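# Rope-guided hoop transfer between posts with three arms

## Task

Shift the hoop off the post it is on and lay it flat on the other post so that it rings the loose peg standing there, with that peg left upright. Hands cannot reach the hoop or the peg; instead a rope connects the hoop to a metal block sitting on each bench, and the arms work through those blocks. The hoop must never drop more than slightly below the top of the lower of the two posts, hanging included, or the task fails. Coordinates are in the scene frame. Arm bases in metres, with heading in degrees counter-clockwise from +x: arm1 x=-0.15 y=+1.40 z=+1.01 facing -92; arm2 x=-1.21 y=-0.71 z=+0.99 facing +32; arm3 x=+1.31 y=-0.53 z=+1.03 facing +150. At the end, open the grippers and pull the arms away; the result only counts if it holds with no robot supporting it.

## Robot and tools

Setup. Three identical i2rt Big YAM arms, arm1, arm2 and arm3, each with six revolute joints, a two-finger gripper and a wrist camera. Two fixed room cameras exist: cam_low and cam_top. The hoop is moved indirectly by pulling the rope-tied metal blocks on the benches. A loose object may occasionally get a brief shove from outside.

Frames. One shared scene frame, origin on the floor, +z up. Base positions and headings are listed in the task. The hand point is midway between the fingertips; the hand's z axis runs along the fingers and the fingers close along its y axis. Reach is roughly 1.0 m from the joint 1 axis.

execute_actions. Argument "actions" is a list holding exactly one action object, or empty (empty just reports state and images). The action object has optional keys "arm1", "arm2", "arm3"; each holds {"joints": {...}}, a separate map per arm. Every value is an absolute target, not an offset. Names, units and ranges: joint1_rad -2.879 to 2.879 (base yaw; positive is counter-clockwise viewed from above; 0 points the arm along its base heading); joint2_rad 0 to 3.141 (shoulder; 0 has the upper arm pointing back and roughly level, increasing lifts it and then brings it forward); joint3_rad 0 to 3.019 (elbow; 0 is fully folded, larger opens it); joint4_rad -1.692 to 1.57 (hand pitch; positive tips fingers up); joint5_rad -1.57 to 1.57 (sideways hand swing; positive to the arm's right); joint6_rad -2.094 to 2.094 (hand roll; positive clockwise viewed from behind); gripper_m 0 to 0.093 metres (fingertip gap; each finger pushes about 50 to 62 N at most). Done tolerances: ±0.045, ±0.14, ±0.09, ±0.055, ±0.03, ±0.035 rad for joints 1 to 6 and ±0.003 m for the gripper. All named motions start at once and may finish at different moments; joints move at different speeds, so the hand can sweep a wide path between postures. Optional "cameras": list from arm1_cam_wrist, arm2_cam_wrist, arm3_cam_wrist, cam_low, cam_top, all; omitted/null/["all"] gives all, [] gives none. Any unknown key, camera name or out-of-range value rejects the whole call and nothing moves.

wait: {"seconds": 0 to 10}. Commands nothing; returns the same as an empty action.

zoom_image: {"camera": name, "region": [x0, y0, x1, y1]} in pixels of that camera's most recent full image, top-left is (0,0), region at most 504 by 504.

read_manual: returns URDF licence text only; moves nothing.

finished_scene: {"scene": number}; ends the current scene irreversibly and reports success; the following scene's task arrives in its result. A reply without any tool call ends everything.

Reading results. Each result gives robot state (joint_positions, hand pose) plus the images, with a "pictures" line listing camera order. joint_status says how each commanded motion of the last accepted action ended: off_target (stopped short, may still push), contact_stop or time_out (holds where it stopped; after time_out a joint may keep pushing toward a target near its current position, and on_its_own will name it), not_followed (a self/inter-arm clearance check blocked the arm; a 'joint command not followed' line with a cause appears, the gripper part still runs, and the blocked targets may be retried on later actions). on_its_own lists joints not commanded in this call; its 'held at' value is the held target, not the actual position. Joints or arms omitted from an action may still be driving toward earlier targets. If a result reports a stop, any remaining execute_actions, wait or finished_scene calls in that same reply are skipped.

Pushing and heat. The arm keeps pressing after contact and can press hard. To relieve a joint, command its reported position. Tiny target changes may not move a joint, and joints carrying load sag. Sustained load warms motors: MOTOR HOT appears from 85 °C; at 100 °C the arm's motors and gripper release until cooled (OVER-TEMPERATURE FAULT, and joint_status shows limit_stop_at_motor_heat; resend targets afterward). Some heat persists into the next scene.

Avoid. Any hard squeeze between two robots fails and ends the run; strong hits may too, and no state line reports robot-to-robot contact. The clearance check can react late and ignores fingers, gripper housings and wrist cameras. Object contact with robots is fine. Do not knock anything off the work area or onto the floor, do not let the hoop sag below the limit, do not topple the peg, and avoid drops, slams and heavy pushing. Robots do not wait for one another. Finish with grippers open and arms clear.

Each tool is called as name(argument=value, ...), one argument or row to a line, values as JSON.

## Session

execute_actions(
  actions=[
    {"arm1":{"joints":{"joint1_rad":0,"joint2_rad":1.7,"joint3_rad":1.5,"joint4_rad":-1.37,"joint5_rad":0,"joint6_rad":0}},"arm2":{"joints":{"joint1_rad":0,"joint2_rad":1.7,"joint3_rad":1.5,"joint4_rad":-1.37,"joint5_rad":0,"joint6_rad":0}},"arm3":{"joints":{"joint1_rad":0,"joint2_rad":1.7,"joint3_rad":1.5,"joint4_rad":-1.37,"joint5_rad":0,"joint6_rad":0}}},
  ],
)

Scene clock: 1.80 s.
arm1.joint_positions: joint1_rad=+0.007 joint2_rad=+1.699 joint3_rad=+1.487 joint4_rad=-1.359 joint5_rad=+0.004 joint6_rad=+0.015 gripper_m=+0.095
arm1.joint_status: all done
arm1.hand: x=-0.1615 y=+0.8932 z=+1.1816 quat_wxyz=(-0.001, -0.722, -0.692, +0.005) (m; scene frame)
arm2.joint_positions: joint1_rad=-0.009 joint2_rad=+1.718 joint3_rad=+1.483 joint4_rad=-1.362 joint5_rad=+0.004 joint6_rad=+0.007 gripper_m=+0.094
arm2.joint_status: all done
arm2.hand: x=-0.7681 y=-0.4522 z=+1.1458 quat_wxyz=(+0.016, +0.264, -0.964, +0.004) (m; scene frame)
arm3.joint_positions: joint1_rad=-0.006 joint2_rad=+1.702 joint3_rad=+1.483 joint4_rad=-1.382 joint5_rad=-0.002 joint6_rad=-0.013 gripper_m=+0.094
arm3.joint_status: all done
arm3.hand: x=+0.8806 y=-0.2758 z=+1.2023 quat_wxyz=(+0.008, +0.966, -0.257, +0.007) (m; scene frame)
pictures: arm1_cam_wrist, arm2_cam_wrist, arm3_cam_wrist, cam_low, cam_top
Images, in order (width x height): arm1_cam_wrist 616x616, arm2_cam_wrist 616x616, arm3_cam_wrist 616x616, cam_low 672x504, cam_top 672x504.

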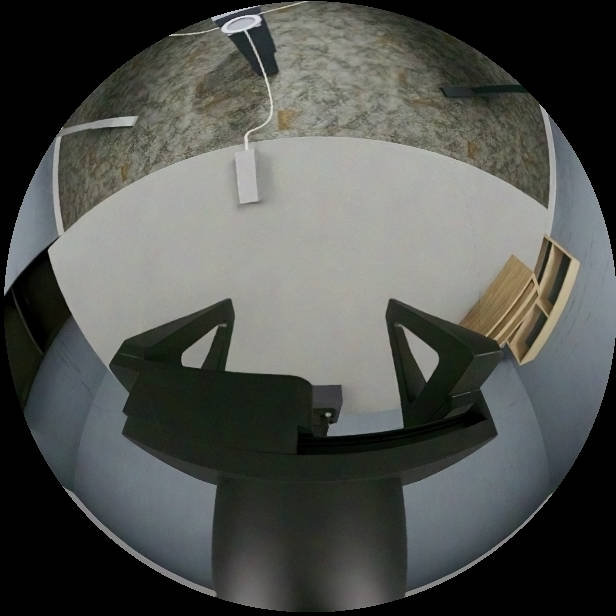

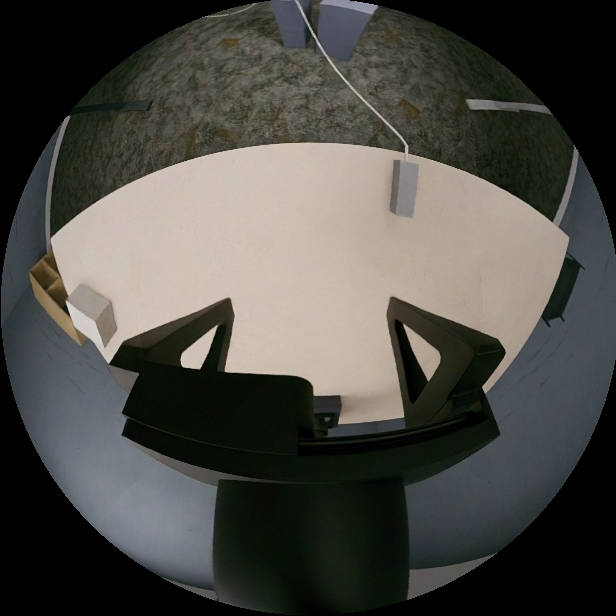

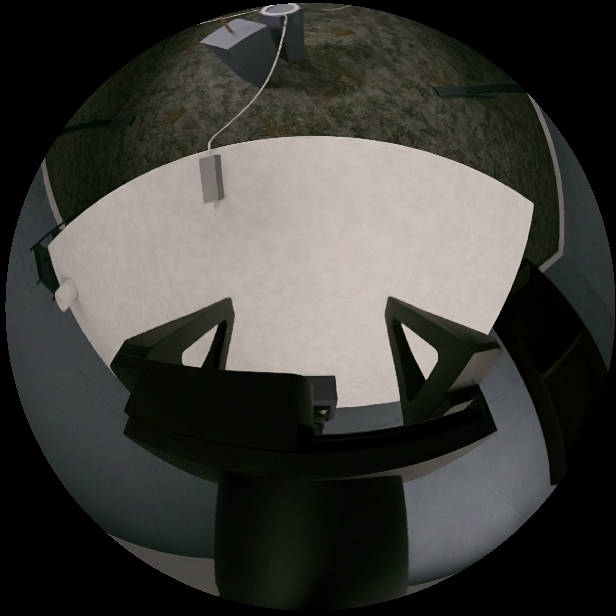

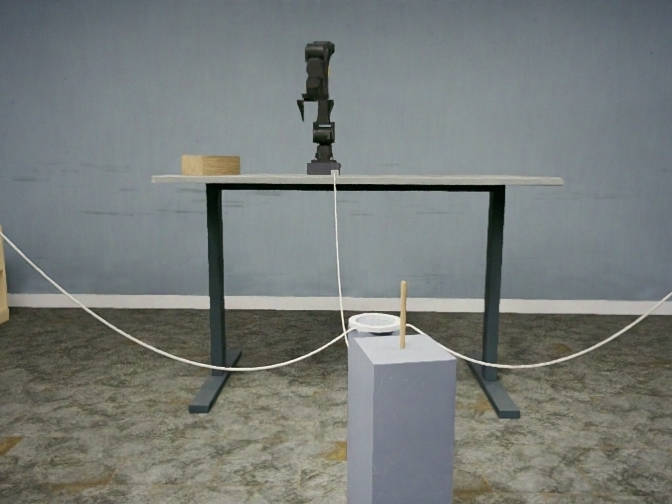

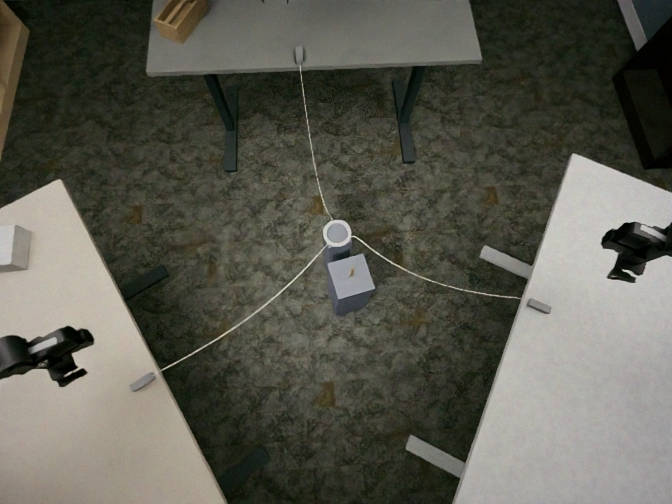

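execute_actions(
  actions=[
    {"arm1":{"joints":{"joint1_rad":0.14,"joint2_rad":2.11,"joint3_rad":1.67,"joint4_rad":-1.15,"joint6_rad":0.14}},"arm2":{"joints":{"joint1_rad":-0.212,"joint2_rad":2.04,"joint3_rad":1.59,"joint4_rad":-1.11,"joint6_rad":-0.22}},"arm3":{"joints":{"joint1_rad":0.232,"joint2_rad":2.1,"joint3_rad":1.585,"joint4_rad":-0.98,"joint6_rad":0.24}}},
  ],
  cameras=["arm1_cam_wrist","arm2_cam_wrist","arm3_cam_wrist"],
)

Scene clock: 3.83 s.
arm1.joint_positions: joint1_rad=+0.146 joint2_rad=+2.127 joint3_rad=+1.649 joint4_rad=-1.158 joint5_rad=+0.001 joint6_rad=+0.126 gripper_m=+0.095
arm1.joint_status: all done
arm1.hand: x=-0.0803 y=+0.8034 z=+1.0062 quat_wxyz=(+0.023, -0.712, -0.702, -0.016) (m; scene frame)
arm2.joint_positions: joint1_rad=-0.212 joint2_rad=+2.058 joint3_rad=+1.566 joint4_rad=-1.119 joint5_rad=+0.000 joint6_rad=-0.213 gripper_m=+0.094
arm2.joint_status: all done
arm2.hand: x=-0.6537 y=-0.5195 z=+0.9914 quat_wxyz=(+0.024, +0.273, -0.962, +0.000) (m; scene frame)
arm3.joint_positions: joint1_rad=+0.232 joint2_rad=+2.110 joint3_rad=+1.567 joint4_rad=-0.997 joint5_rad=-0.001 joint6_rad=+0.227 gripper_m=+0.094
arm3.joint_status: all done
arm3.hand: x=+0.7285 y=-0.3550 z=+1.0143 quat_wxyz=(+0.003, +0.966, -0.257, -0.024) (m; scene frame)
pictures: arm1_cam_wrist, arm2_cam_wrist, arm3_cam_wrist
Images, in order (width x height): arm1_cam_wrist 616x616, arm2_cam_wrist 616x616, arm3_cam_wrist 616x616.

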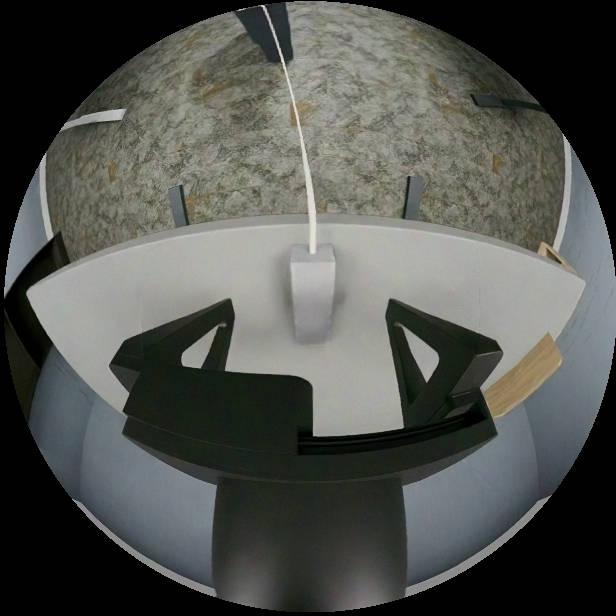

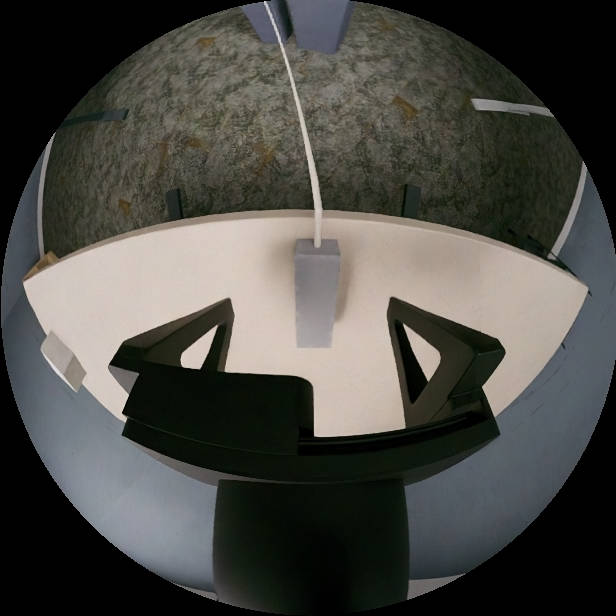

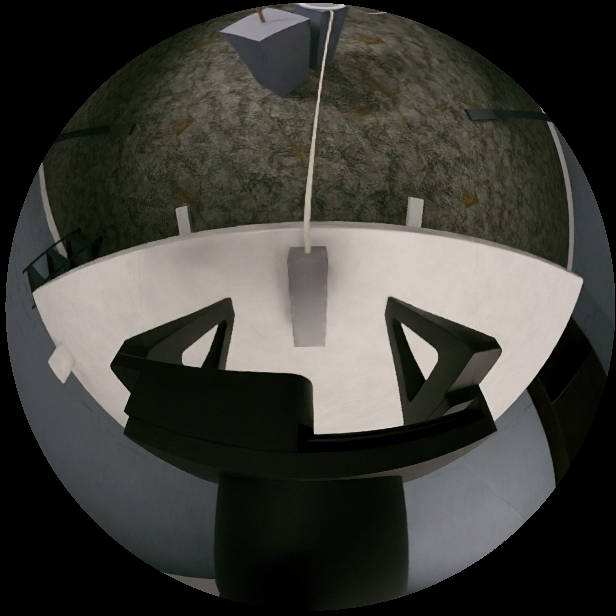

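execute_actions(
  actions=[
    {"arm1":{"joints":{"joint2_rad":2.197,"gripper_m":0.055}},"arm2":{"joints":{"joint2_rad":2.11,"gripper_m":0.06}},"arm3":{"joints":{"joint2_rad":2.177,"gripper_m":0.055}}},
  ],
  cameras=[],
)

execute_actions(
  actions=[
    {"arm1":{"joints":{"gripper_m":0}},"arm2":{"joints":{"gripper_m":0}},"arm3":{"joints":{"gripper_m":0}}},
  ],
  cameras=[],
)

execute_actions(
  actions=[
    {"arm1":{"joints":{"joint2_rad":1.85,"joint4_rad":-1.4}},"arm2":{"joints":{"joint2_rad":1.85,"joint4_rad":-1.2}},"arm3":{"joints":{"joint2_rad":1.9,"joint4_rad":-1.2}}},
  ],
)

Scene clock: 6.03 s.
arm1.joint_positions: joint1_rad=+0.146 joint2_rad=+2.187 joint3_rad=+1.649 joint4_rad=-1.158 joint5_rad=+0.001 joint6_rad=+0.126 gripper_m=+0.055
arm1.joint_status: all done
arm1.hand: x=-0.0814 y=+0.8120 z=+0.9719 quat_wxyz=(+0.047, -0.711, -0.701, -0.034) (m; scene frame)
arm2.joint_positions: joint1_rad=-0.212 joint2_rad=+2.115 joint3_rad=+1.566 joint4_rad=-1.117 joint5_rad=+0.001 joint6_rad=-0.214 gripper_m=+0.060
arm2.joint_status: all done
arm2.hand: x=-0.6609 y=-0.5220 z=+0.9598 quat_wxyz=(+0.051, +0.273, -0.961, +0.002) (m; scene frame)
arm3.joint_positions: joint1_rad=+0.232 joint2_rad=+2.174 joint3_rad=+1.567 joint4_rad=-0.996 joint5_rad=-0.001 joint6_rad=+0.227 gripper_m=+0.055
arm3.joint_status: all done
arm3.hand: x=+0.7383 y=-0.3581 z=+0.9768 quat_wxyz=(+0.004, +0.966, -0.258, +0.008) (m; scene frame)
pictures: none
No camera images: the call's "cameras" was empty. Leave "cameras" out to get every camera's image.

Scene clock: 6.67 s.
arm1.joint_positions: joint1_rad=+0.146 joint2_rad=+2.187 joint3_rad=+1.649 joint4_rad=-1.158 joint5_rad=+0.001 joint6_rad=+0.127 gripper_m=+0.025
arm1.joint_status: gripper_m off_target (ended at +0.025, target +0.000)
arm1.hand: x=-0.0813 y=+0.8120 z=+0.9718 quat_wxyz=(+0.047, -0.711, -0.701, -0.034) (m; scene frame)
arm2.joint_positions: joint1_rad=-0.212 joint2_rad=+2.115 joint3_rad=+1.566 joint4_rad=-1.116 joint5_rad=+0.001 joint6_rad=-0.214 gripper_m=+0.024
arm2.joint_status: gripper_m off_target (ended at +0.024, target +0.000)
arm2.hand: x=-0.6608 y=-0.5220 z=+0.9598 quat_wxyz=(+0.051, +0.273, -0.961, +0.002) (m; scene frame)
arm3.joint_positions: joint1_rad=+0.232 joint2_rad=+2.174 joint3_rad=+1.567 joint4_rad=-0.995 joint5_rad=-0.001 joint6_rad=+0.228 gripper_m=+0.025
arm3.joint_status: gripper_m off_target (ended at +0.025, target +0.000)
arm3.hand: x=+0.7381 y=-0.3580 z=+0.9768 quat_wxyz=(+0.004, +0.966, -0.258, +0.008) (m; scene frame)
pictures: none
No camera images: the call's "cameras" was empty. Leave "cameras" out to get every camera's image.

Scene clock: 8.07 s.
arm1.joint_positions: joint1_rad=+0.146 joint2_rad=+1.847 joint3_rad=+1.651 joint4_rad=-1.391 joint5_rad=+0.001 joint6_rad=+0.127 gripper_m=+0.025
arm1.joint_status: all done
arm1.hand: x=-0.0845 y=+0.8462 z=+1.1669 quat_wxyz=(+0.004, -0.712, -0.702, +0.000) (m; scene frame)
arm2.joint_positions: joint1_rad=-0.212 joint2_rad=+1.868 joint3_rad=+1.565 joint4_rad=-1.193 joint5_rad=+0.001 joint6_rad=-0.214 gripper_m=+0.024
arm2.joint_status: all done
arm2.hand: x=-0.6580 y=-0.5215 z=+1.0980 quat_wxyz=(-0.033, +0.273, -0.961, -0.003) (m; scene frame)
arm3.joint_positions: joint1_rad=+0.232 joint2_rad=+1.902 joint3_rad=+1.567 joint4_rad=-1.183 joint5_rad=-0.001 joint6_rad=+0.228 gripper_m=+0.025
arm3.joint_status: all done
arm3.hand: x=+0.7558 y=-0.3625 z=+1.1316 quat_wxyz=(+0.002, +0.966, -0.258, -0.034) (m; scene frame)
pictures: arm1_cam_wrist, arm2_cam_wrist, arm3_cam_wrist, cam_low, cam_top
Images, in order (width x height): arm1_cam_wrist 616x616, arm2_cam_wrist 616x616, arm3_cam_wrist 616x616, cam_low 672x504, cam_top 672x504.

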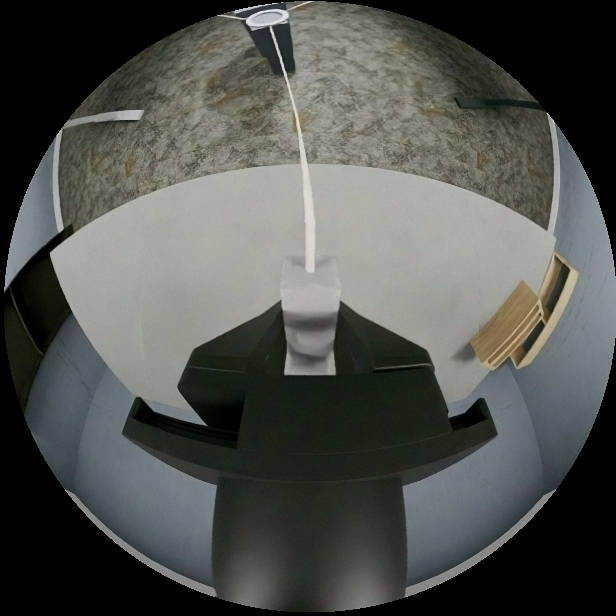

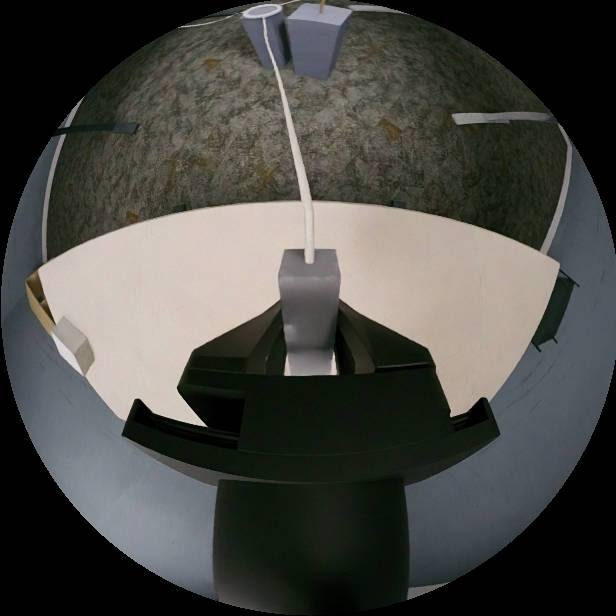

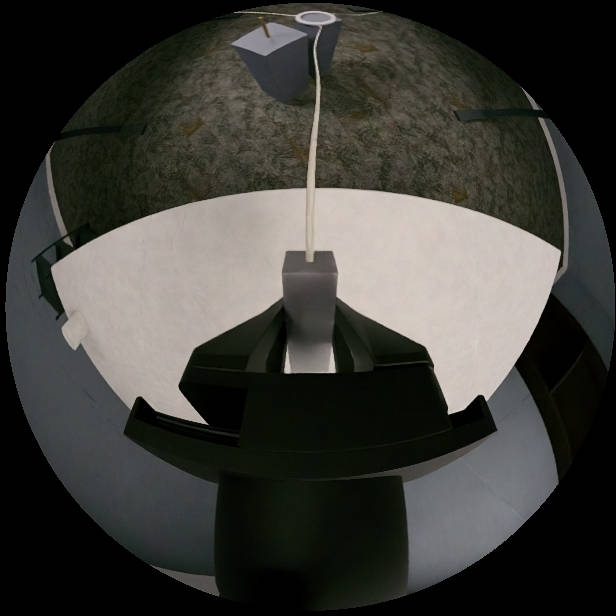

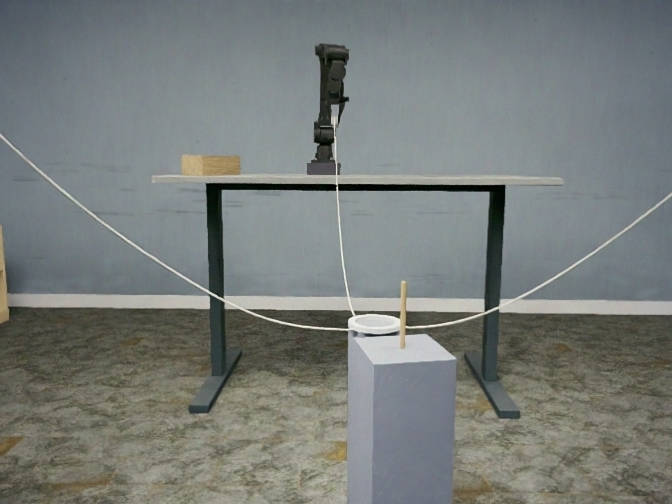

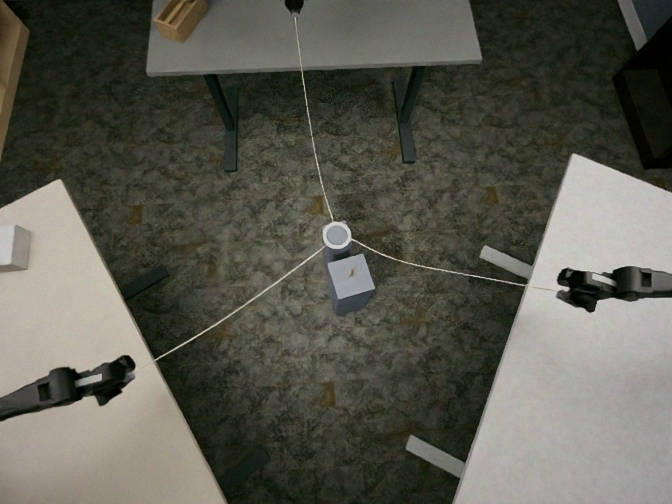

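execute_actions(
  actions=[
    {"arm1":{"joints":{"joint4_rad":-1.6}},"arm2":{"joints":{"joint2_rad":1.74}},"arm3":{"joints":{"joint4_rad":-1.34}}},
  ],
  cameras=["cam_low","cam_top"],
)

Scene clock: 9.57 s.
arm1.joint_positions: joint1_rad=+0.146 joint2_rad=+1.847 joint3_rad=+1.651 joint4_rad=-1.587 joint5_rad=+0.001 joint6_rad=+0.127 gripper_m=+0.025
arm1.joint_status: all done
arm1.hand: x=-0.0898 y=+0.8936 z=+1.1719 quat_wxyz=(+0.081, -0.709, -0.698, -0.061) (m; scene frame)
arm2.joint_positions: joint1_rad=-0.212 joint2_rad=+1.750 joint3_rad=+1.565 joint4_rad=-1.194 joint5_rad=+0.001 joint6_rad=-0.214 gripper_m=+0.024
arm2.joint_status: all done
arm2.hand: x=-0.6595 y=-0.5222 z=+1.1636 quat_wxyz=(-0.091, +0.272, -0.958, -0.007) (m; scene frame)
arm3.joint_positions: joint1_rad=+0.232 joint2_rad=+1.902 joint3_rad=+1.567 joint4_rad=-1.323 joint5_rad=-0.001 joint6_rad=+0.228 gripper_m=+0.025
arm3.joint_status: all done
arm3.hand: x=+0.7885 y=-0.3724 z=+1.1316 quat_wxyz=(+0.004, +0.966, -0.258, +0.035) (m; scene frame)
pictures: cam_low, cam_top
Images, in order (width x height): cam_low 672x504, cam_top 672x504.

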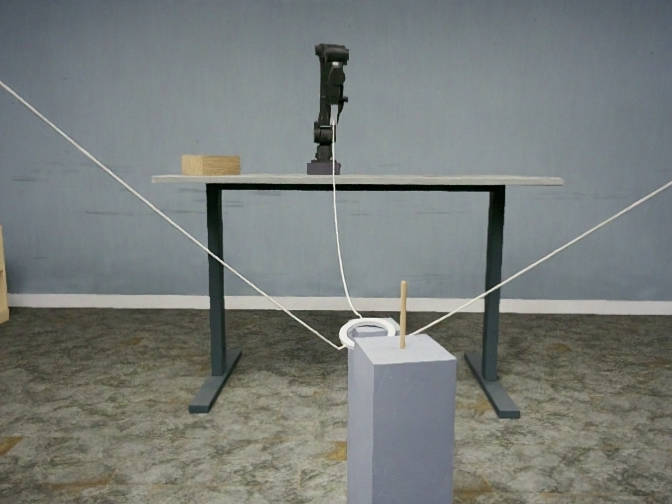

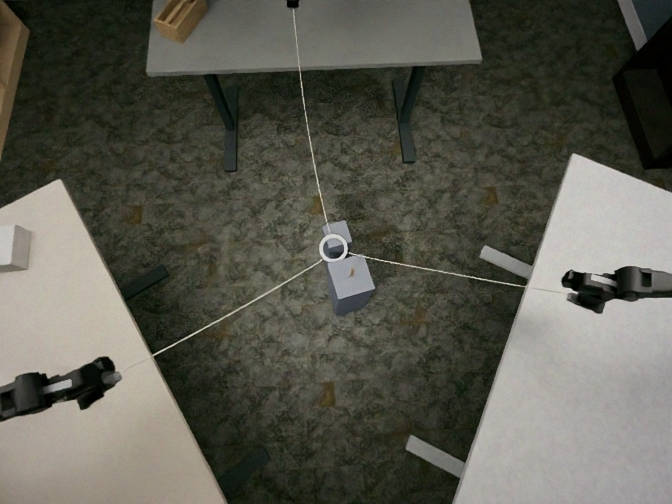

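execute_actions(
  actions=[
    {"arm1":{"joints":{"joint2_rad":1.7}},"arm2":{"joints":{"joint2_rad":1.68}},"arm3":{"joints":{"joint2_rad":1.81}}},
  ],
  cameras=["cam_low","cam_top"],
)

Scene clock: 10.90 s.
arm1.joint_positions: joint1_rad=+0.146 joint2_rad=+1.691 joint3_rad=+1.651 joint4_rad=-1.591 joint5_rad=+0.001 joint6_rad=+0.127 gripper_m=+0.025
arm1.joint_status: all done
arm1.hand: x=-0.0910 y=+0.9061 z=+1.2478 quat_wxyz=(+0.021, -0.712, -0.702, -0.014) (m; scene frame)
arm2.joint_positions: joint1_rad=-0.212 joint2_rad=+1.709 joint3_rad=+1.565 joint4_rad=-1.195 joint5_rad=+0.001 joint6_rad=-0.214 gripper_m=+0.024
arm2.joint_status: all done
arm2.hand: x=-0.6617 y=-0.5231 z=+1.1864 quat_wxyz=(-0.112, +0.271, -0.956, -0.008) (m; scene frame)
arm3.joint_positions: joint1_rad=+0.232 joint2_rad=+1.821 joint3_rad=+1.567 joint4_rad=-1.324 joint5_rad=-0.001 joint6_rad=+0.228 gripper_m=+0.025
arm3.joint_status: all done
arm3.hand: x=+0.7885 y=-0.3721 z=+1.1743 quat_wxyz=(+0.003, +0.966, -0.258, -0.004) (m; scene frame)
pictures: cam_low, cam_top
Images, in order (width x height): cam_low 672x504, cam_top 672x504.

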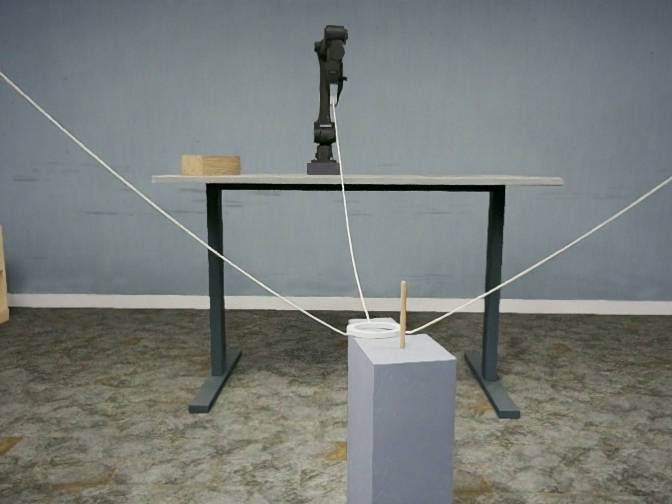

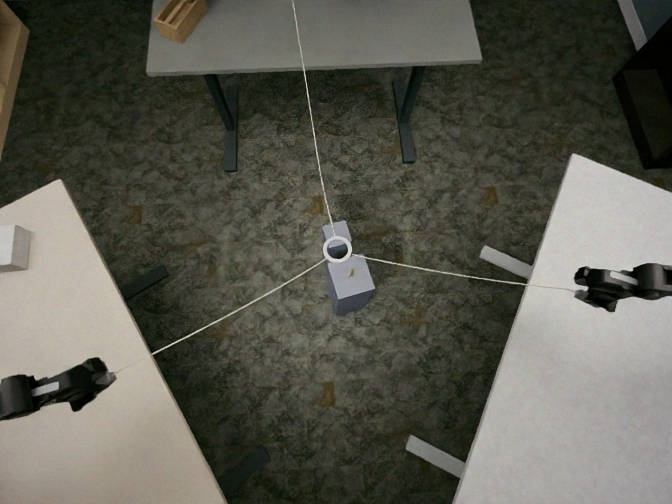

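execute_actions(
  actions=[
    {"arm1":{"joints":{"joint2_rad":1.53}},"arm2":{"joints":{"joint2_rad":1.59}},"arm3":{"joints":{"joint2_rad":1.72}}},
  ],
  cameras=["cam_low","cam_top"],
)

Scene clock: 12.53 s.
arm1.joint_positions: joint1_rad=+0.146 joint2_rad=+1.525 joint3_rad=+1.651 joint4_rad=-1.591 joint5_rad=+0.001 joint6_rad=+0.127 gripper_m=+0.025
arm1.joint_status: all done
arm1.hand: x=-0.0935 y=+0.9309 z=+1.3251 quat_wxyz=(-0.044, -0.711, -0.701, +0.037) (m; scene frame)
arm2.joint_positions: joint1_rad=-0.212 joint2_rad=+1.603 joint3_rad=+1.565 joint4_rad=-1.195 joint5_rad=+0.001 joint6_rad=-0.214 gripper_m=+0.024
arm2.joint_status: all done
arm2.hand: x=-0.6713 y=-0.5266 z=+1.2445 quat_wxyz=(-0.164, +0.269, -0.949, -0.011) (m; scene frame)
arm3.joint_positions: joint1_rad=+0.232 joint2_rad=+1.726 joint3_rad=+1.567 joint4_rad=-1.324 joint5_rad=-0.001 joint6_rad=+0.228 gripper_m=+0.025
arm3.joint_status: all done
arm3.hand: x=+0.7923 y=-0.3730 z=+1.2245 quat_wxyz=(+0.002, +0.965, -0.258, -0.052) (m; scene frame)
pictures: cam_low, cam_top
Images, in order (width x height): cam_low 672x504, cam_top 672x504.

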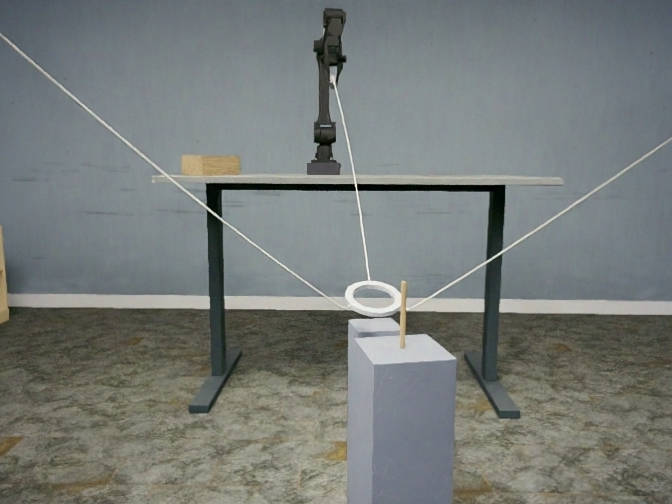

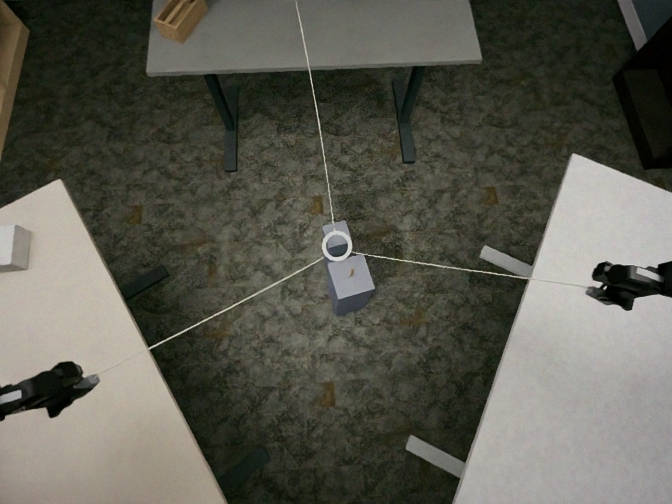

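execute_actions(
  actions=[
    {"arm1":{"joints":{"joint2_rad":1.26,"joint3_rad":1.39}},"arm2":{"joints":{"joint2_rad":1.42}},"arm3":{"joints":{"joint2_rad":1.53}}},
  ],
  cameras=["cam_low","cam_top"],
)

Scene clock: 14.30 s.
arm1.joint_positions: joint1_rad=+0.146 joint2_rad=+1.255 joint3_rad=+1.382 joint4_rad=-1.591 joint5_rad=+0.001 joint6_rad=+0.127 gripper_m=+0.025
arm1.joint_status: all done
arm1.hand: x=-0.1050 y=+1.0337 z=+1.3245 quat_wxyz=(-0.045, -0.711, -0.701, +0.038) (m; scene frame)
arm2.joint_positions: joint1_rad=-0.212 joint2_rad=+1.438 joint3_rad=+1.565 joint4_rad=-1.196 joint5_rad=+0.001 joint6_rad=-0.214 gripper_m=+0.024
arm2.joint_status: all done
arm2.hand: x=-0.6979 y=-0.5363 z=+1.3319 quat_wxyz=(-0.243, +0.265, -0.933, -0.016) (m; scene frame)
arm3.joint_positions: joint1_rad=+0.232 joint2_rad=+1.537 joint3_rad=+1.567 joint4_rad=-1.325 joint5_rad=-0.001 joint6_rad=+0.228 gripper_m=+0.025
arm3.joint_status: all done
arm3.hand: x=+0.8136 y=-0.3789 z=+1.3218 quat_wxyz=(-0.002, +0.956, -0.256, -0.146) (m; scene frame)
pictures: cam_low, cam_top
Images, in order (width x height): cam_low 672x504, cam_top 672x504.

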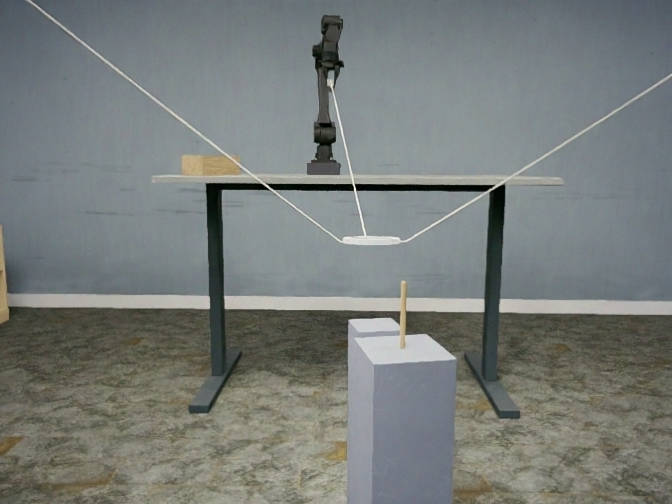

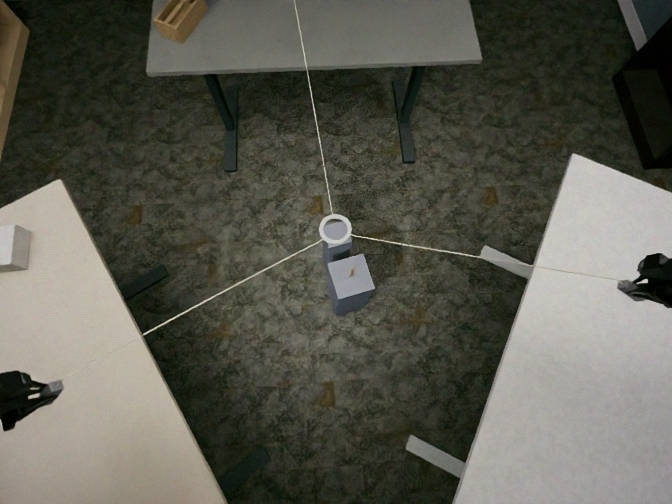

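execute_actions(
  actions=[
    {"arm1":{"joints":{"joint1_rad":0.19,"joint2_rad":1.435,"joint3_rad":1.64}},"arm2":{"joints":{"joint1_rad":-0.35,"joint3_rad":1.64,"joint6_rad":-0.4}},"arm3":{"joints":{"joint1_rad":0.36,"joint2_rad":1.415,"joint3_rad":1.47,"joint6_rad":0.36}}},
  ],
  cameras=["cam_low"],
)

execute_actions(
  actions=[
    {"arm1":{"joints":{"joint1_rad":0.225,"joint2_rad":1.63,"joint3_rad":1.85}},"arm2":{"joints":{"joint1_rad":-0.48,"joint2_rad":1.49,"joint3_rad":1.7,"joint6_rad":-0.52}},"arm3":{"joints":{"joint1_rad":0.506,"joint2_rad":1.32,"joint3_rad":1.375,"joint6_rad":0.5}}},
  ],
  cameras=["cam_low","cam_top"],
)

zoom_image(
  camera="cam_top",
  region=[300,215,410,325],
)

Scene clock: 16.27 s.
arm1.joint_positions: joint1_rad=+0.186 joint2_rad=+1.456 joint3_rad=+1.581 joint4_rad=-1.594 joint5_rad=+0.001 joint6_rad=+0.127 gripper_m=+0.025
arm1.joint_status: all done
arm1.hand: x=-0.0785 y=+0.9607 z=+1.3273 quat_wxyz=(-0.043, -0.697, -0.715, +0.036) (m; scene frame)
arm2.joint_positions: joint1_rad=-0.354 joint2_rad=+1.438 joint3_rad=+1.565 joint4_rad=-1.196 joint5_rad=-0.001 joint6_rad=-0.394 gripper_m=+0.024
arm2.joint_status: all done
arm2.hand: x=-0.6778 y=-0.6096 z=+1.3317 quat_wxyz=(-0.243, +0.282, -0.928, +0.023) (m; scene frame)
arm3.joint_positions: joint1_rad=+0.367 joint2_rad=+1.428 joint3_rad=+1.467 joint4_rad=-1.326 joint5_rad=-0.001 joint6_rad=+0.346 gripper_m=+0.025
arm3.joint_status: all done
arm3.hand: x=+0.8374 y=-0.4541 z=+1.3291 quat_wxyz=(+0.016, +0.957, -0.248, -0.149) (m; scene frame)
pictures: cam_low
Images, in order (width x height): cam_low 672x504.

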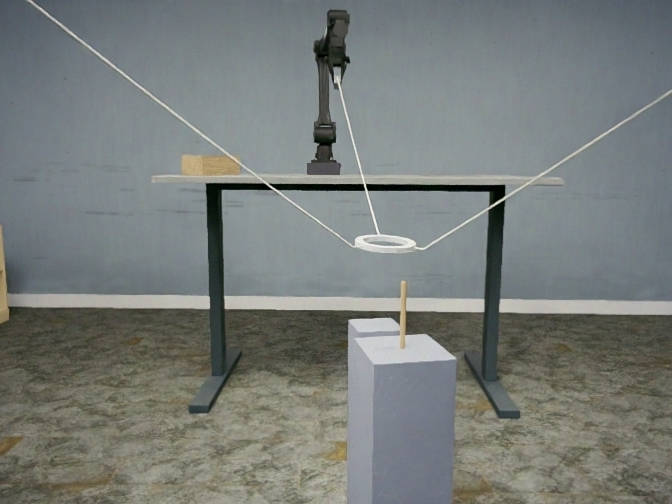

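Scene clock: 17.33 s.
arm1.joint_positions: joint1_rad=+0.221 joint2_rad=+1.647 joint3_rad=+1.790 joint4_rad=-1.595 joint5_rad=+0.001 joint6_rad=+0.127 gripper_m=+0.025
arm1.joint_status: all done
arm1.hand: x=-0.0489 y=+0.8888 z=+1.3237 quat_wxyz=(-0.051, -0.684, -0.727, +0.040) (m; scene frame)
arm2.joint_positions: joint1_rad=-0.484 joint2_rad=+1.512 joint3_rad=+1.633 joint4_rad=-1.200 joint5_rad=-0.001 joint6_rad=-0.515 gripper_m=+0.024
arm2.joint_status: all done
arm2.hand: x=-0.6422 y=-0.6766 z=+1.3260 quat_wxyz=(-0.234, +0.279, -0.930, +0.052) (m; scene frame)
arm3.joint_positions: joint1_rad=+0.513 joint2_rad=+1.334 joint3_rad=+1.372 joint4_rad=-1.326 joint5_rad=+0.000 joint6_rad=+0.487 gripper_m=+0.025
arm3.joint_status: all done
arm3.hand: x=+0.8677 y=-0.5250 z=+1.3273 quat_wxyz=(+0.035, +0.958, -0.245, -0.145) (m; scene frame)
pictures: cam_low, cam_top
Images, in order (width x height): cam_low 672x504, cam_top 672x504.

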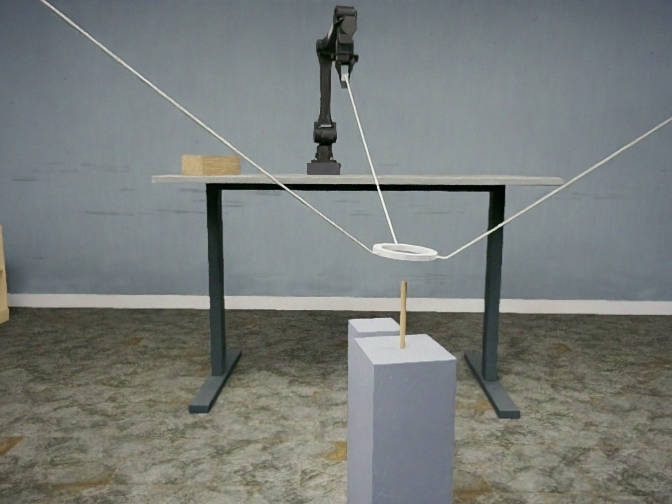

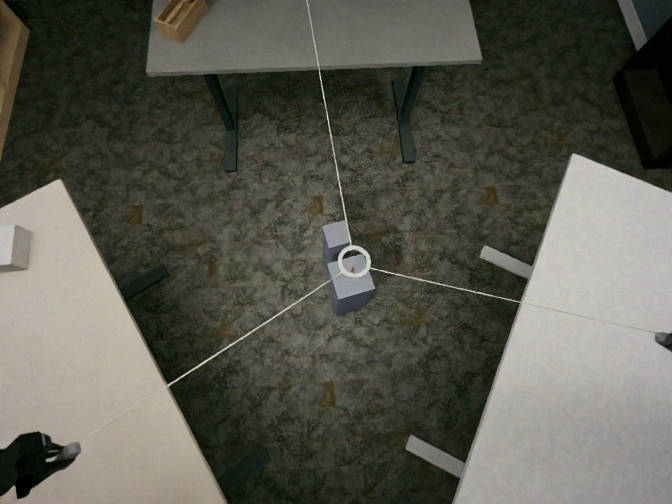

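Region (300, 215, 410, 325) of cam_top's 672x504 image, scaled by 4.582, with more detail than that image has.

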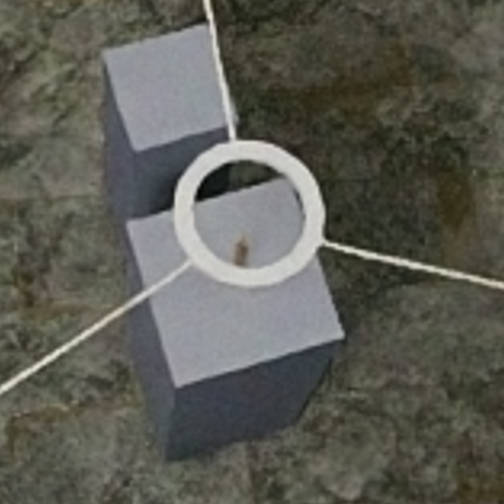

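execute_actions(
  actions=[
    {"arm1":{"joints":{"joint2_rad":1.74}},"arm2":{"joints":{"joint2_rad":1.58}},"arm3":{"joints":{"joint2_rad":1.435}}},
  ],
  cameras=["cam_low","cam_top"],
)

zoom_image(
  camera="cam_top",
  region=[300,215,410,325],
)

Scene clock: 18.70 s.
arm1.joint_positions: joint1_rad=+0.221 joint2_rad=+1.759 joint3_rad=+1.802 joint4_rad=-1.595 joint5_rad=+0.001 joint6_rad=+0.127 gripper_m=+0.025
arm1.joint_status: all done
arm1.hand: x=-0.0453 y=+0.8687 z=+1.2713 quat_wxyz=(-0.010, -0.685, -0.728, +0.011) (m; scene frame)
arm2.joint_positions: joint1_rad=-0.484 joint2_rad=+1.616 joint3_rad=+1.638 joint4_rad=-1.200 joint5_rad=-0.001 joint6_rad=-0.515 gripper_m=+0.024
arm2.joint_status: all done
arm2.hand: x=-0.6228 y=-0.6752 z=+1.2711 quat_wxyz=(-0.187, +0.282, -0.940, +0.041) (m; scene frame)
arm3.joint_positions: joint1_rad=+0.513 joint2_rad=+1.458 joint3_rad=+1.367 joint4_rad=-1.326 joint5_rad=+0.000 joint6_rad=+0.487 gripper_m=+0.025
arm3.joint_status: all done
arm3.hand: x=+0.8511 y=-0.5248 z=+1.2716 quat_wxyz=(+0.021, +0.965, -0.247, -0.083) (m; scene frame)
pictures: cam_low, cam_top
Images, in order (width x height): cam_low 672x504, cam_top 672x504.

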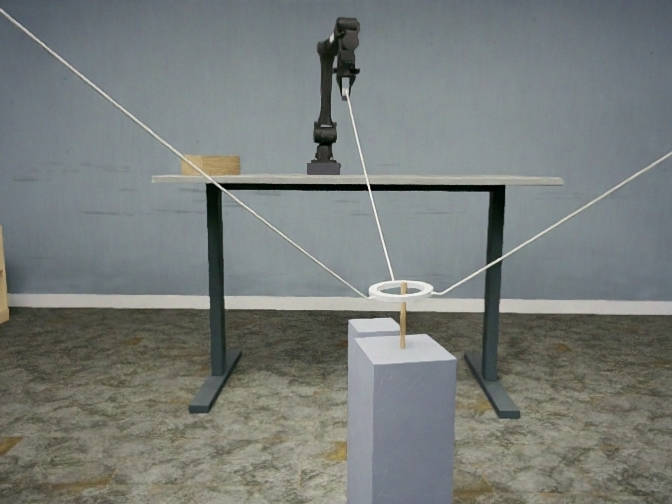

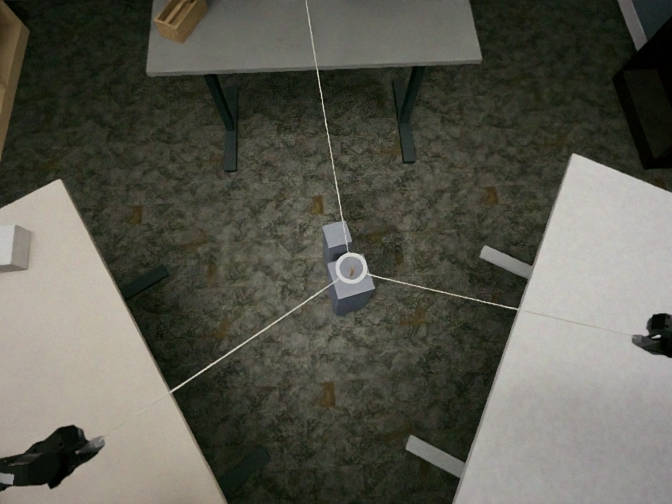

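Region (300, 215, 410, 325) of cam_top's 672x504 image, scaled by 4.582, with more detail than that image has.

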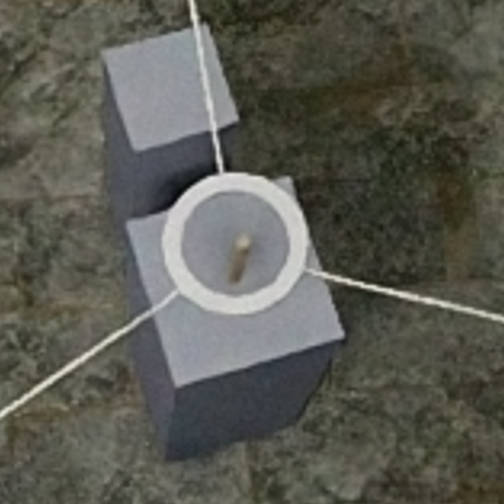

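execute_actions(
  actions=[
    {"arm1":{"joints":{"joint2_rad":1.865}},"arm2":{"joints":{"joint2_rad":1.71}},"arm3":{"joints":{"joint2_rad":1.59}}},
  ],
  cameras=["cam_low"],
)

execute_actions(
  actions=[
    {"arm1":{"joints":{"joint2_rad":1.945}},"arm2":{"joints":{"joint2_rad":1.785}},"arm3":{"joints":{"joint2_rad":1.69}}},
  ],
  cameras=["cam_low"],
)

execute_actions(
  actions=[
    {"arm1":{"joints":{"joint2_rad":2.12,"joint3_rad":1.67,"joint4_rad":-1.15,"joint6_rad":0.2}},"arm2":{"joints":{"joint1_rad":-0.3,"joint2_rad":2.05,"joint3_rad":1.59,"joint4_rad":-1.11,"joint6_rad":-0.3}},"arm3":{"joints":{"joint1_rad":0.35,"joint2_rad":2.1,"joint3_rad":1.59,"joint4_rad":-0.98,"joint6_rad":0.35}}},
  ],
  cameras=["cam_low","cam_top"],
)

Scene clock: 20.47 s.
arm1.joint_positions: joint1_rad=+0.221 joint2_rad=+1.886 joint3_rad=+1.806 joint4_rad=-1.595 joint5_rad=+0.001 joint6_rad=+0.127 gripper_m=+0.025
arm1.joint_status: all done
arm1.hand: x=-0.0429 y=+0.8547 z=+1.2051 quat_wxyz=(+0.040, -0.685, -0.727, -0.026) (m; scene frame)
arm2.joint_positions: joint1_rad=-0.484 joint2_rad=+1.750 joint3_rad=+1.644 joint4_rad=-1.200 joint5_rad=-0.001 joint6_rad=-0.515 gripper_m=+0.024
arm2.joint_status: all done
arm2.hand: x=-0.6058 y=-0.6740 z=+1.1972 quat_wxyz=(-0.125, +0.285, -0.950, +0.027) (m; scene frame)
arm3.joint_positions: joint1_rad=+0.513 joint2_rad=+1.615 joint3_rad=+1.367 joint4_rad=-1.326 joint5_rad=+0.000 joint6_rad=+0.487 gripper_m=+0.025
arm3.joint_status: all done
arm3.hand: x=+0.8388 y=-0.5247 z=+1.2015 quat_wxyz=(+0.002, +0.969, -0.248, -0.007) (m; scene frame)
pictures: cam_low
Images, in order (width x height): cam_low 672x504.

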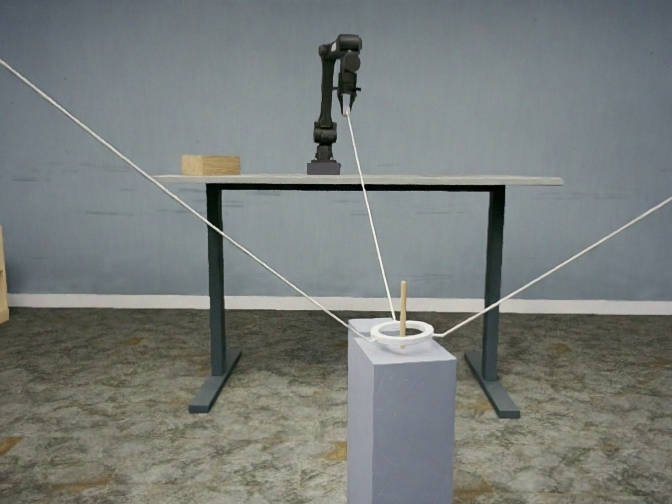

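Scene clock: 21.43 s.
arm1.joint_positions: joint1_rad=+0.221 joint2_rad=+1.947 joint3_rad=+1.806 joint4_rad=-1.596 joint5_rad=+0.001 joint6_rad=+0.127 gripper_m=+0.025
arm1.joint_status: all done
arm1.hand: x=-0.0425 y=+0.8517 z=+1.1725 quat_wxyz=(+0.064, -0.683, -0.726, -0.044) (m; scene frame)
arm2.joint_positions: joint1_rad=-0.484 joint2_rad=+1.807 joint3_rad=+1.644 joint4_rad=-1.200 joint5_rad=-0.001 joint6_rad=-0.515 gripper_m=+0.024
arm2.joint_status: all done
arm2.hand: x=-0.6024 y=-0.6738 z=+1.1642 quat_wxyz=(-0.097, +0.286, -0.953, +0.021) (m; scene frame)
arm3.joint_positions: joint1_rad=+0.513 joint2_rad=+1.702 joint3_rad=+1.367 joint4_rad=-1.326 joint5_rad=+0.000 joint6_rad=+0.487 gripper_m=+0.025
arm3.joint_status: all done
arm3.hand: x=+0.8367 y=-0.5247 z=+1.1616 quat_wxyz=(-0.008, +0.968, -0.248, +0.036) (m; scene frame)
pictures: cam_low
Images, in order (width x height): cam_low 672x504.

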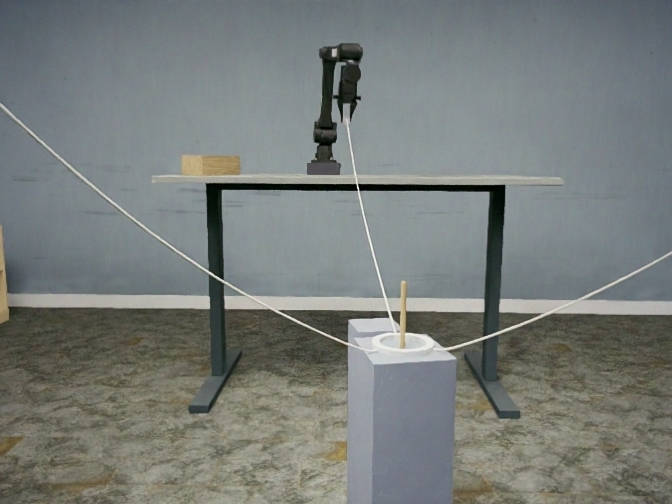

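Scene clock: 22.80 s.
arm1.joint_positions: joint1_rad=+0.221 joint2_rad=+2.145 joint3_rad=+1.638 joint4_rad=-1.159 joint5_rad=+0.001 joint6_rad=+0.185 gripper_m=+0.025
arm1.joint_status: all done
arm1.hand: x=-0.0366 y=+0.8168 z=+0.9928 quat_wxyz=(+0.036, -0.706, -0.707, -0.022) (m; scene frame)
arm2.joint_positions: joint1_rad=-0.301 joint2_rad=+2.077 joint3_rad=+1.565 joint4_rad=-1.114 joint5_rad=-0.001 joint6_rad=-0.307 gripper_m=+0.024
arm2.joint_status: all done
arm2.hand: x=-0.6404 y=-0.5698 z=+0.9805 quat_wxyz=(+0.031, +0.275, -0.961, -0.003) (m; scene frame)
arm3.joint_positions: joint1_rad=+0.345 joint2_rad=+2.124 joint3_rad=+1.560 joint4_rad=-0.997 joint5_rad=+0.001 joint6_rad=+0.363 gripper_m=+0.025
arm3.joint_status: all done
arm3.hand: x=+0.7175 y=-0.4221 z=+1.0042 quat_wxyz=(+0.002, +0.963, -0.269, -0.013) (m; scene frame)
pictures: cam_low, cam_top
Images, in order (width x height): cam_low 672x504, cam_top 672x504.

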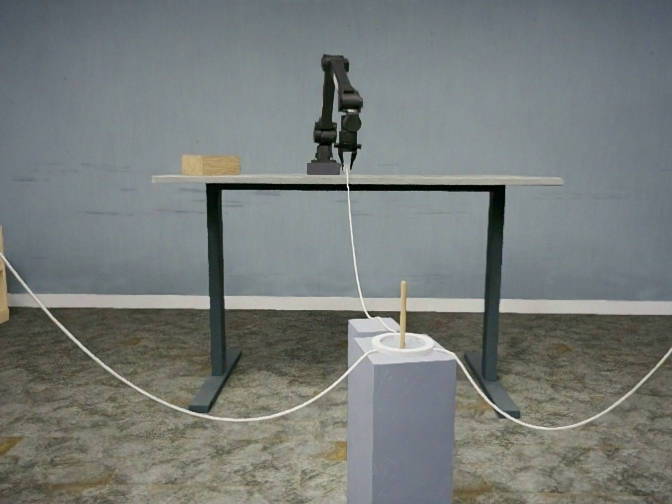

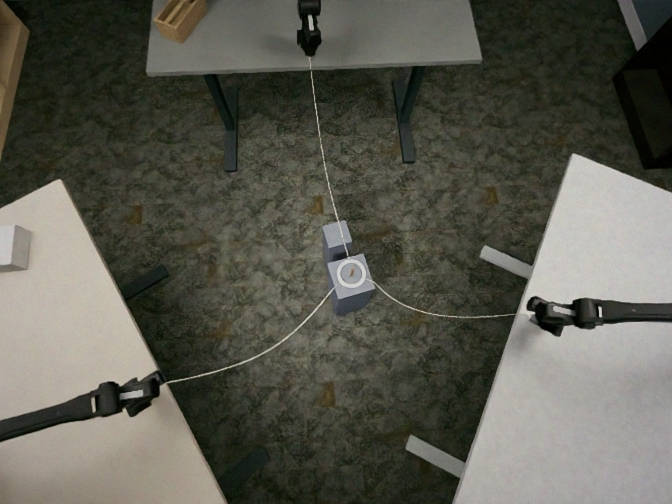

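execute_actions(
  actions=[
    {"arm1":{"joints":{"joint2_rad":2.193}},"arm2":{"joints":{"joint2_rad":2.11}},"arm3":{"joints":{"joint2_rad":2.172}}},
  ],
  cameras=[],
)

execute_actions(
  actions=[
    {"arm1":{"joints":{"gripper_m":0.07}},"arm2":{"joints":{"gripper_m":0.07}},"arm3":{"joints":{"gripper_m":0.07}}},
  ],
  cameras=[],
)

execute_actions(
  actions=[
    {"arm1":{"joints":{"joint2_rad":1.6}},"arm2":{"joints":{"joint2_rad":1.6}},"arm3":{"joints":{"joint2_rad":1.6}}},
  ],
  cameras=["cam_top"],
)

finished_scene(
  scene=2,
)

Scene clock: 24.33 s.
arm1.joint_positions: joint1_rad=+0.221 joint2_rad=+2.182 joint3_rad=+1.638 joint4_rad=-1.157 joint5_rad=+0.001 joint6_rad=+0.186 gripper_m=+0.025
arm1.joint_status: all done
arm1.hand: x=-0.0376 y=+0.8219 z=+0.9716 quat_wxyz=(+0.051, -0.705, -0.706, -0.032) (m; scene frame)
arm2.joint_positions: joint1_rad=-0.301 joint2_rad=+2.115 joint3_rad=+1.566 joint4_rad=-1.113 joint5_rad=+0.000 joint6_rad=-0.306 gripper_m=+0.024
arm2.joint_status: all done
arm2.hand: x=-0.6456 y=-0.5712 z=+0.9591 quat_wxyz=(+0.050, +0.274, -0.960, -0.003) (m; scene frame)
arm3.joint_positions: joint1_rad=+0.345 joint2_rad=+2.171 joint3_rad=+1.560 joint4_rad=-0.994 joint5_rad=+0.001 joint6_rad=+0.363 gripper_m=+0.025
arm3.joint_status: all done
arm3.hand: x=+0.7244 y=-0.4235 z=+0.9770 quat_wxyz=(+0.001, +0.963, -0.269, +0.009) (m; scene frame)
pictures: none
No camera images: the call's "cameras" was empty. Leave "cameras" out to get every camera's image.

Scene clock: 25.00 s.
arm1.joint_positions: joint1_rad=+0.221 joint2_rad=+2.182 joint3_rad=+1.638 joint4_rad=-1.157 joint5_rad=+0.001 joint6_rad=+0.186 gripper_m=+0.070
arm1.joint_status: all done
arm1.hand: x=-0.0376 y=+0.8219 z=+0.9716 quat_wxyz=(+0.051, -0.706, -0.706, -0.032) (m; scene frame)
arm2.joint_positions: joint1_rad=-0.301 joint2_rad=+2.115 joint3_rad=+1.566 joint4_rad=-1.113 joint5_rad=+0.000 joint6_rad=-0.306 gripper_m=+0.070
arm2.joint_status: all done
arm2.hand: x=-0.6456 y=-0.5712 z=+0.9591 quat_wxyz=(+0.050, +0.274, -0.960, -0.003) (m; scene frame)
arm3.joint_positions: joint1_rad=+0.345 joint2_rad=+2.171 joint3_rad=+1.560 joint4_rad=-0.994 joint5_rad=+0.001 joint6_rad=+0.363 gripper_m=+0.070
arm3.joint_status: all done
arm3.hand: x=+0.7244 y=-0.4235 z=+0.9770 quat_wxyz=(+0.001, +0.963, -0.269, +0.009) (m; scene frame)
pictures: none
No camera images: the call's "cameras" was empty. Leave "cameras" out to get every camera's image.

Scene clock: 26.67 s.
arm1.joint_positions: joint1_rad=+0.221 joint2_rad=+1.595 joint3_rad=+1.662 joint4_rad=-1.156 joint5_rad=+0.001 joint6_rad=+0.186 gripper_m=+0.070
arm1.joint_status: all done
arm1.hand: x=-0.0361 y=+0.8220 z=+1.3262 quat_wxyz=(-0.200, -0.685, -0.686, +0.139) (m; scene frame)
arm2.joint_positions: joint1_rad=-0.301 joint2_rad=+1.616 joint3_rad=+1.571 joint4_rad=-1.113 joint5_rad=+0.000 joint6_rad=-0.306 gripper_m=+0.070
arm2.joint_status: all done
arm2.hand: x=-0.6356 y=-0.5693 z=+1.2474 quat_wxyz=(-0.201, +0.269, -0.942, +0.004) (m; scene frame)
arm3.joint_positions: joint1_rad=+0.345 joint2_rad=+1.601 joint3_rad=+1.574 joint4_rad=-0.994 joint5_rad=+0.001 joint6_rad=+0.363 gripper_m=+0.070
arm3.joint_status: all done
arm3.hand: x=+0.7155 y=-0.4205 z=+1.3241 quat_wxyz=(+0.027, +0.925, -0.259, -0.278) (m; scene frame)
pictures: cam_top
Images, in order (width x height): cam_top 672x504.

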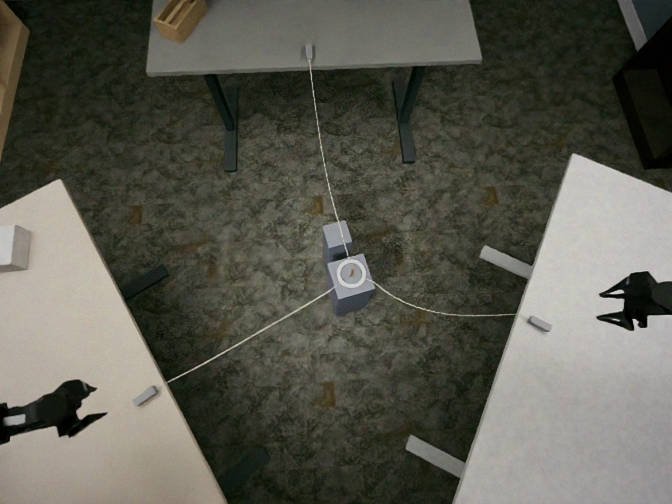

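The scene is finished: the task was done.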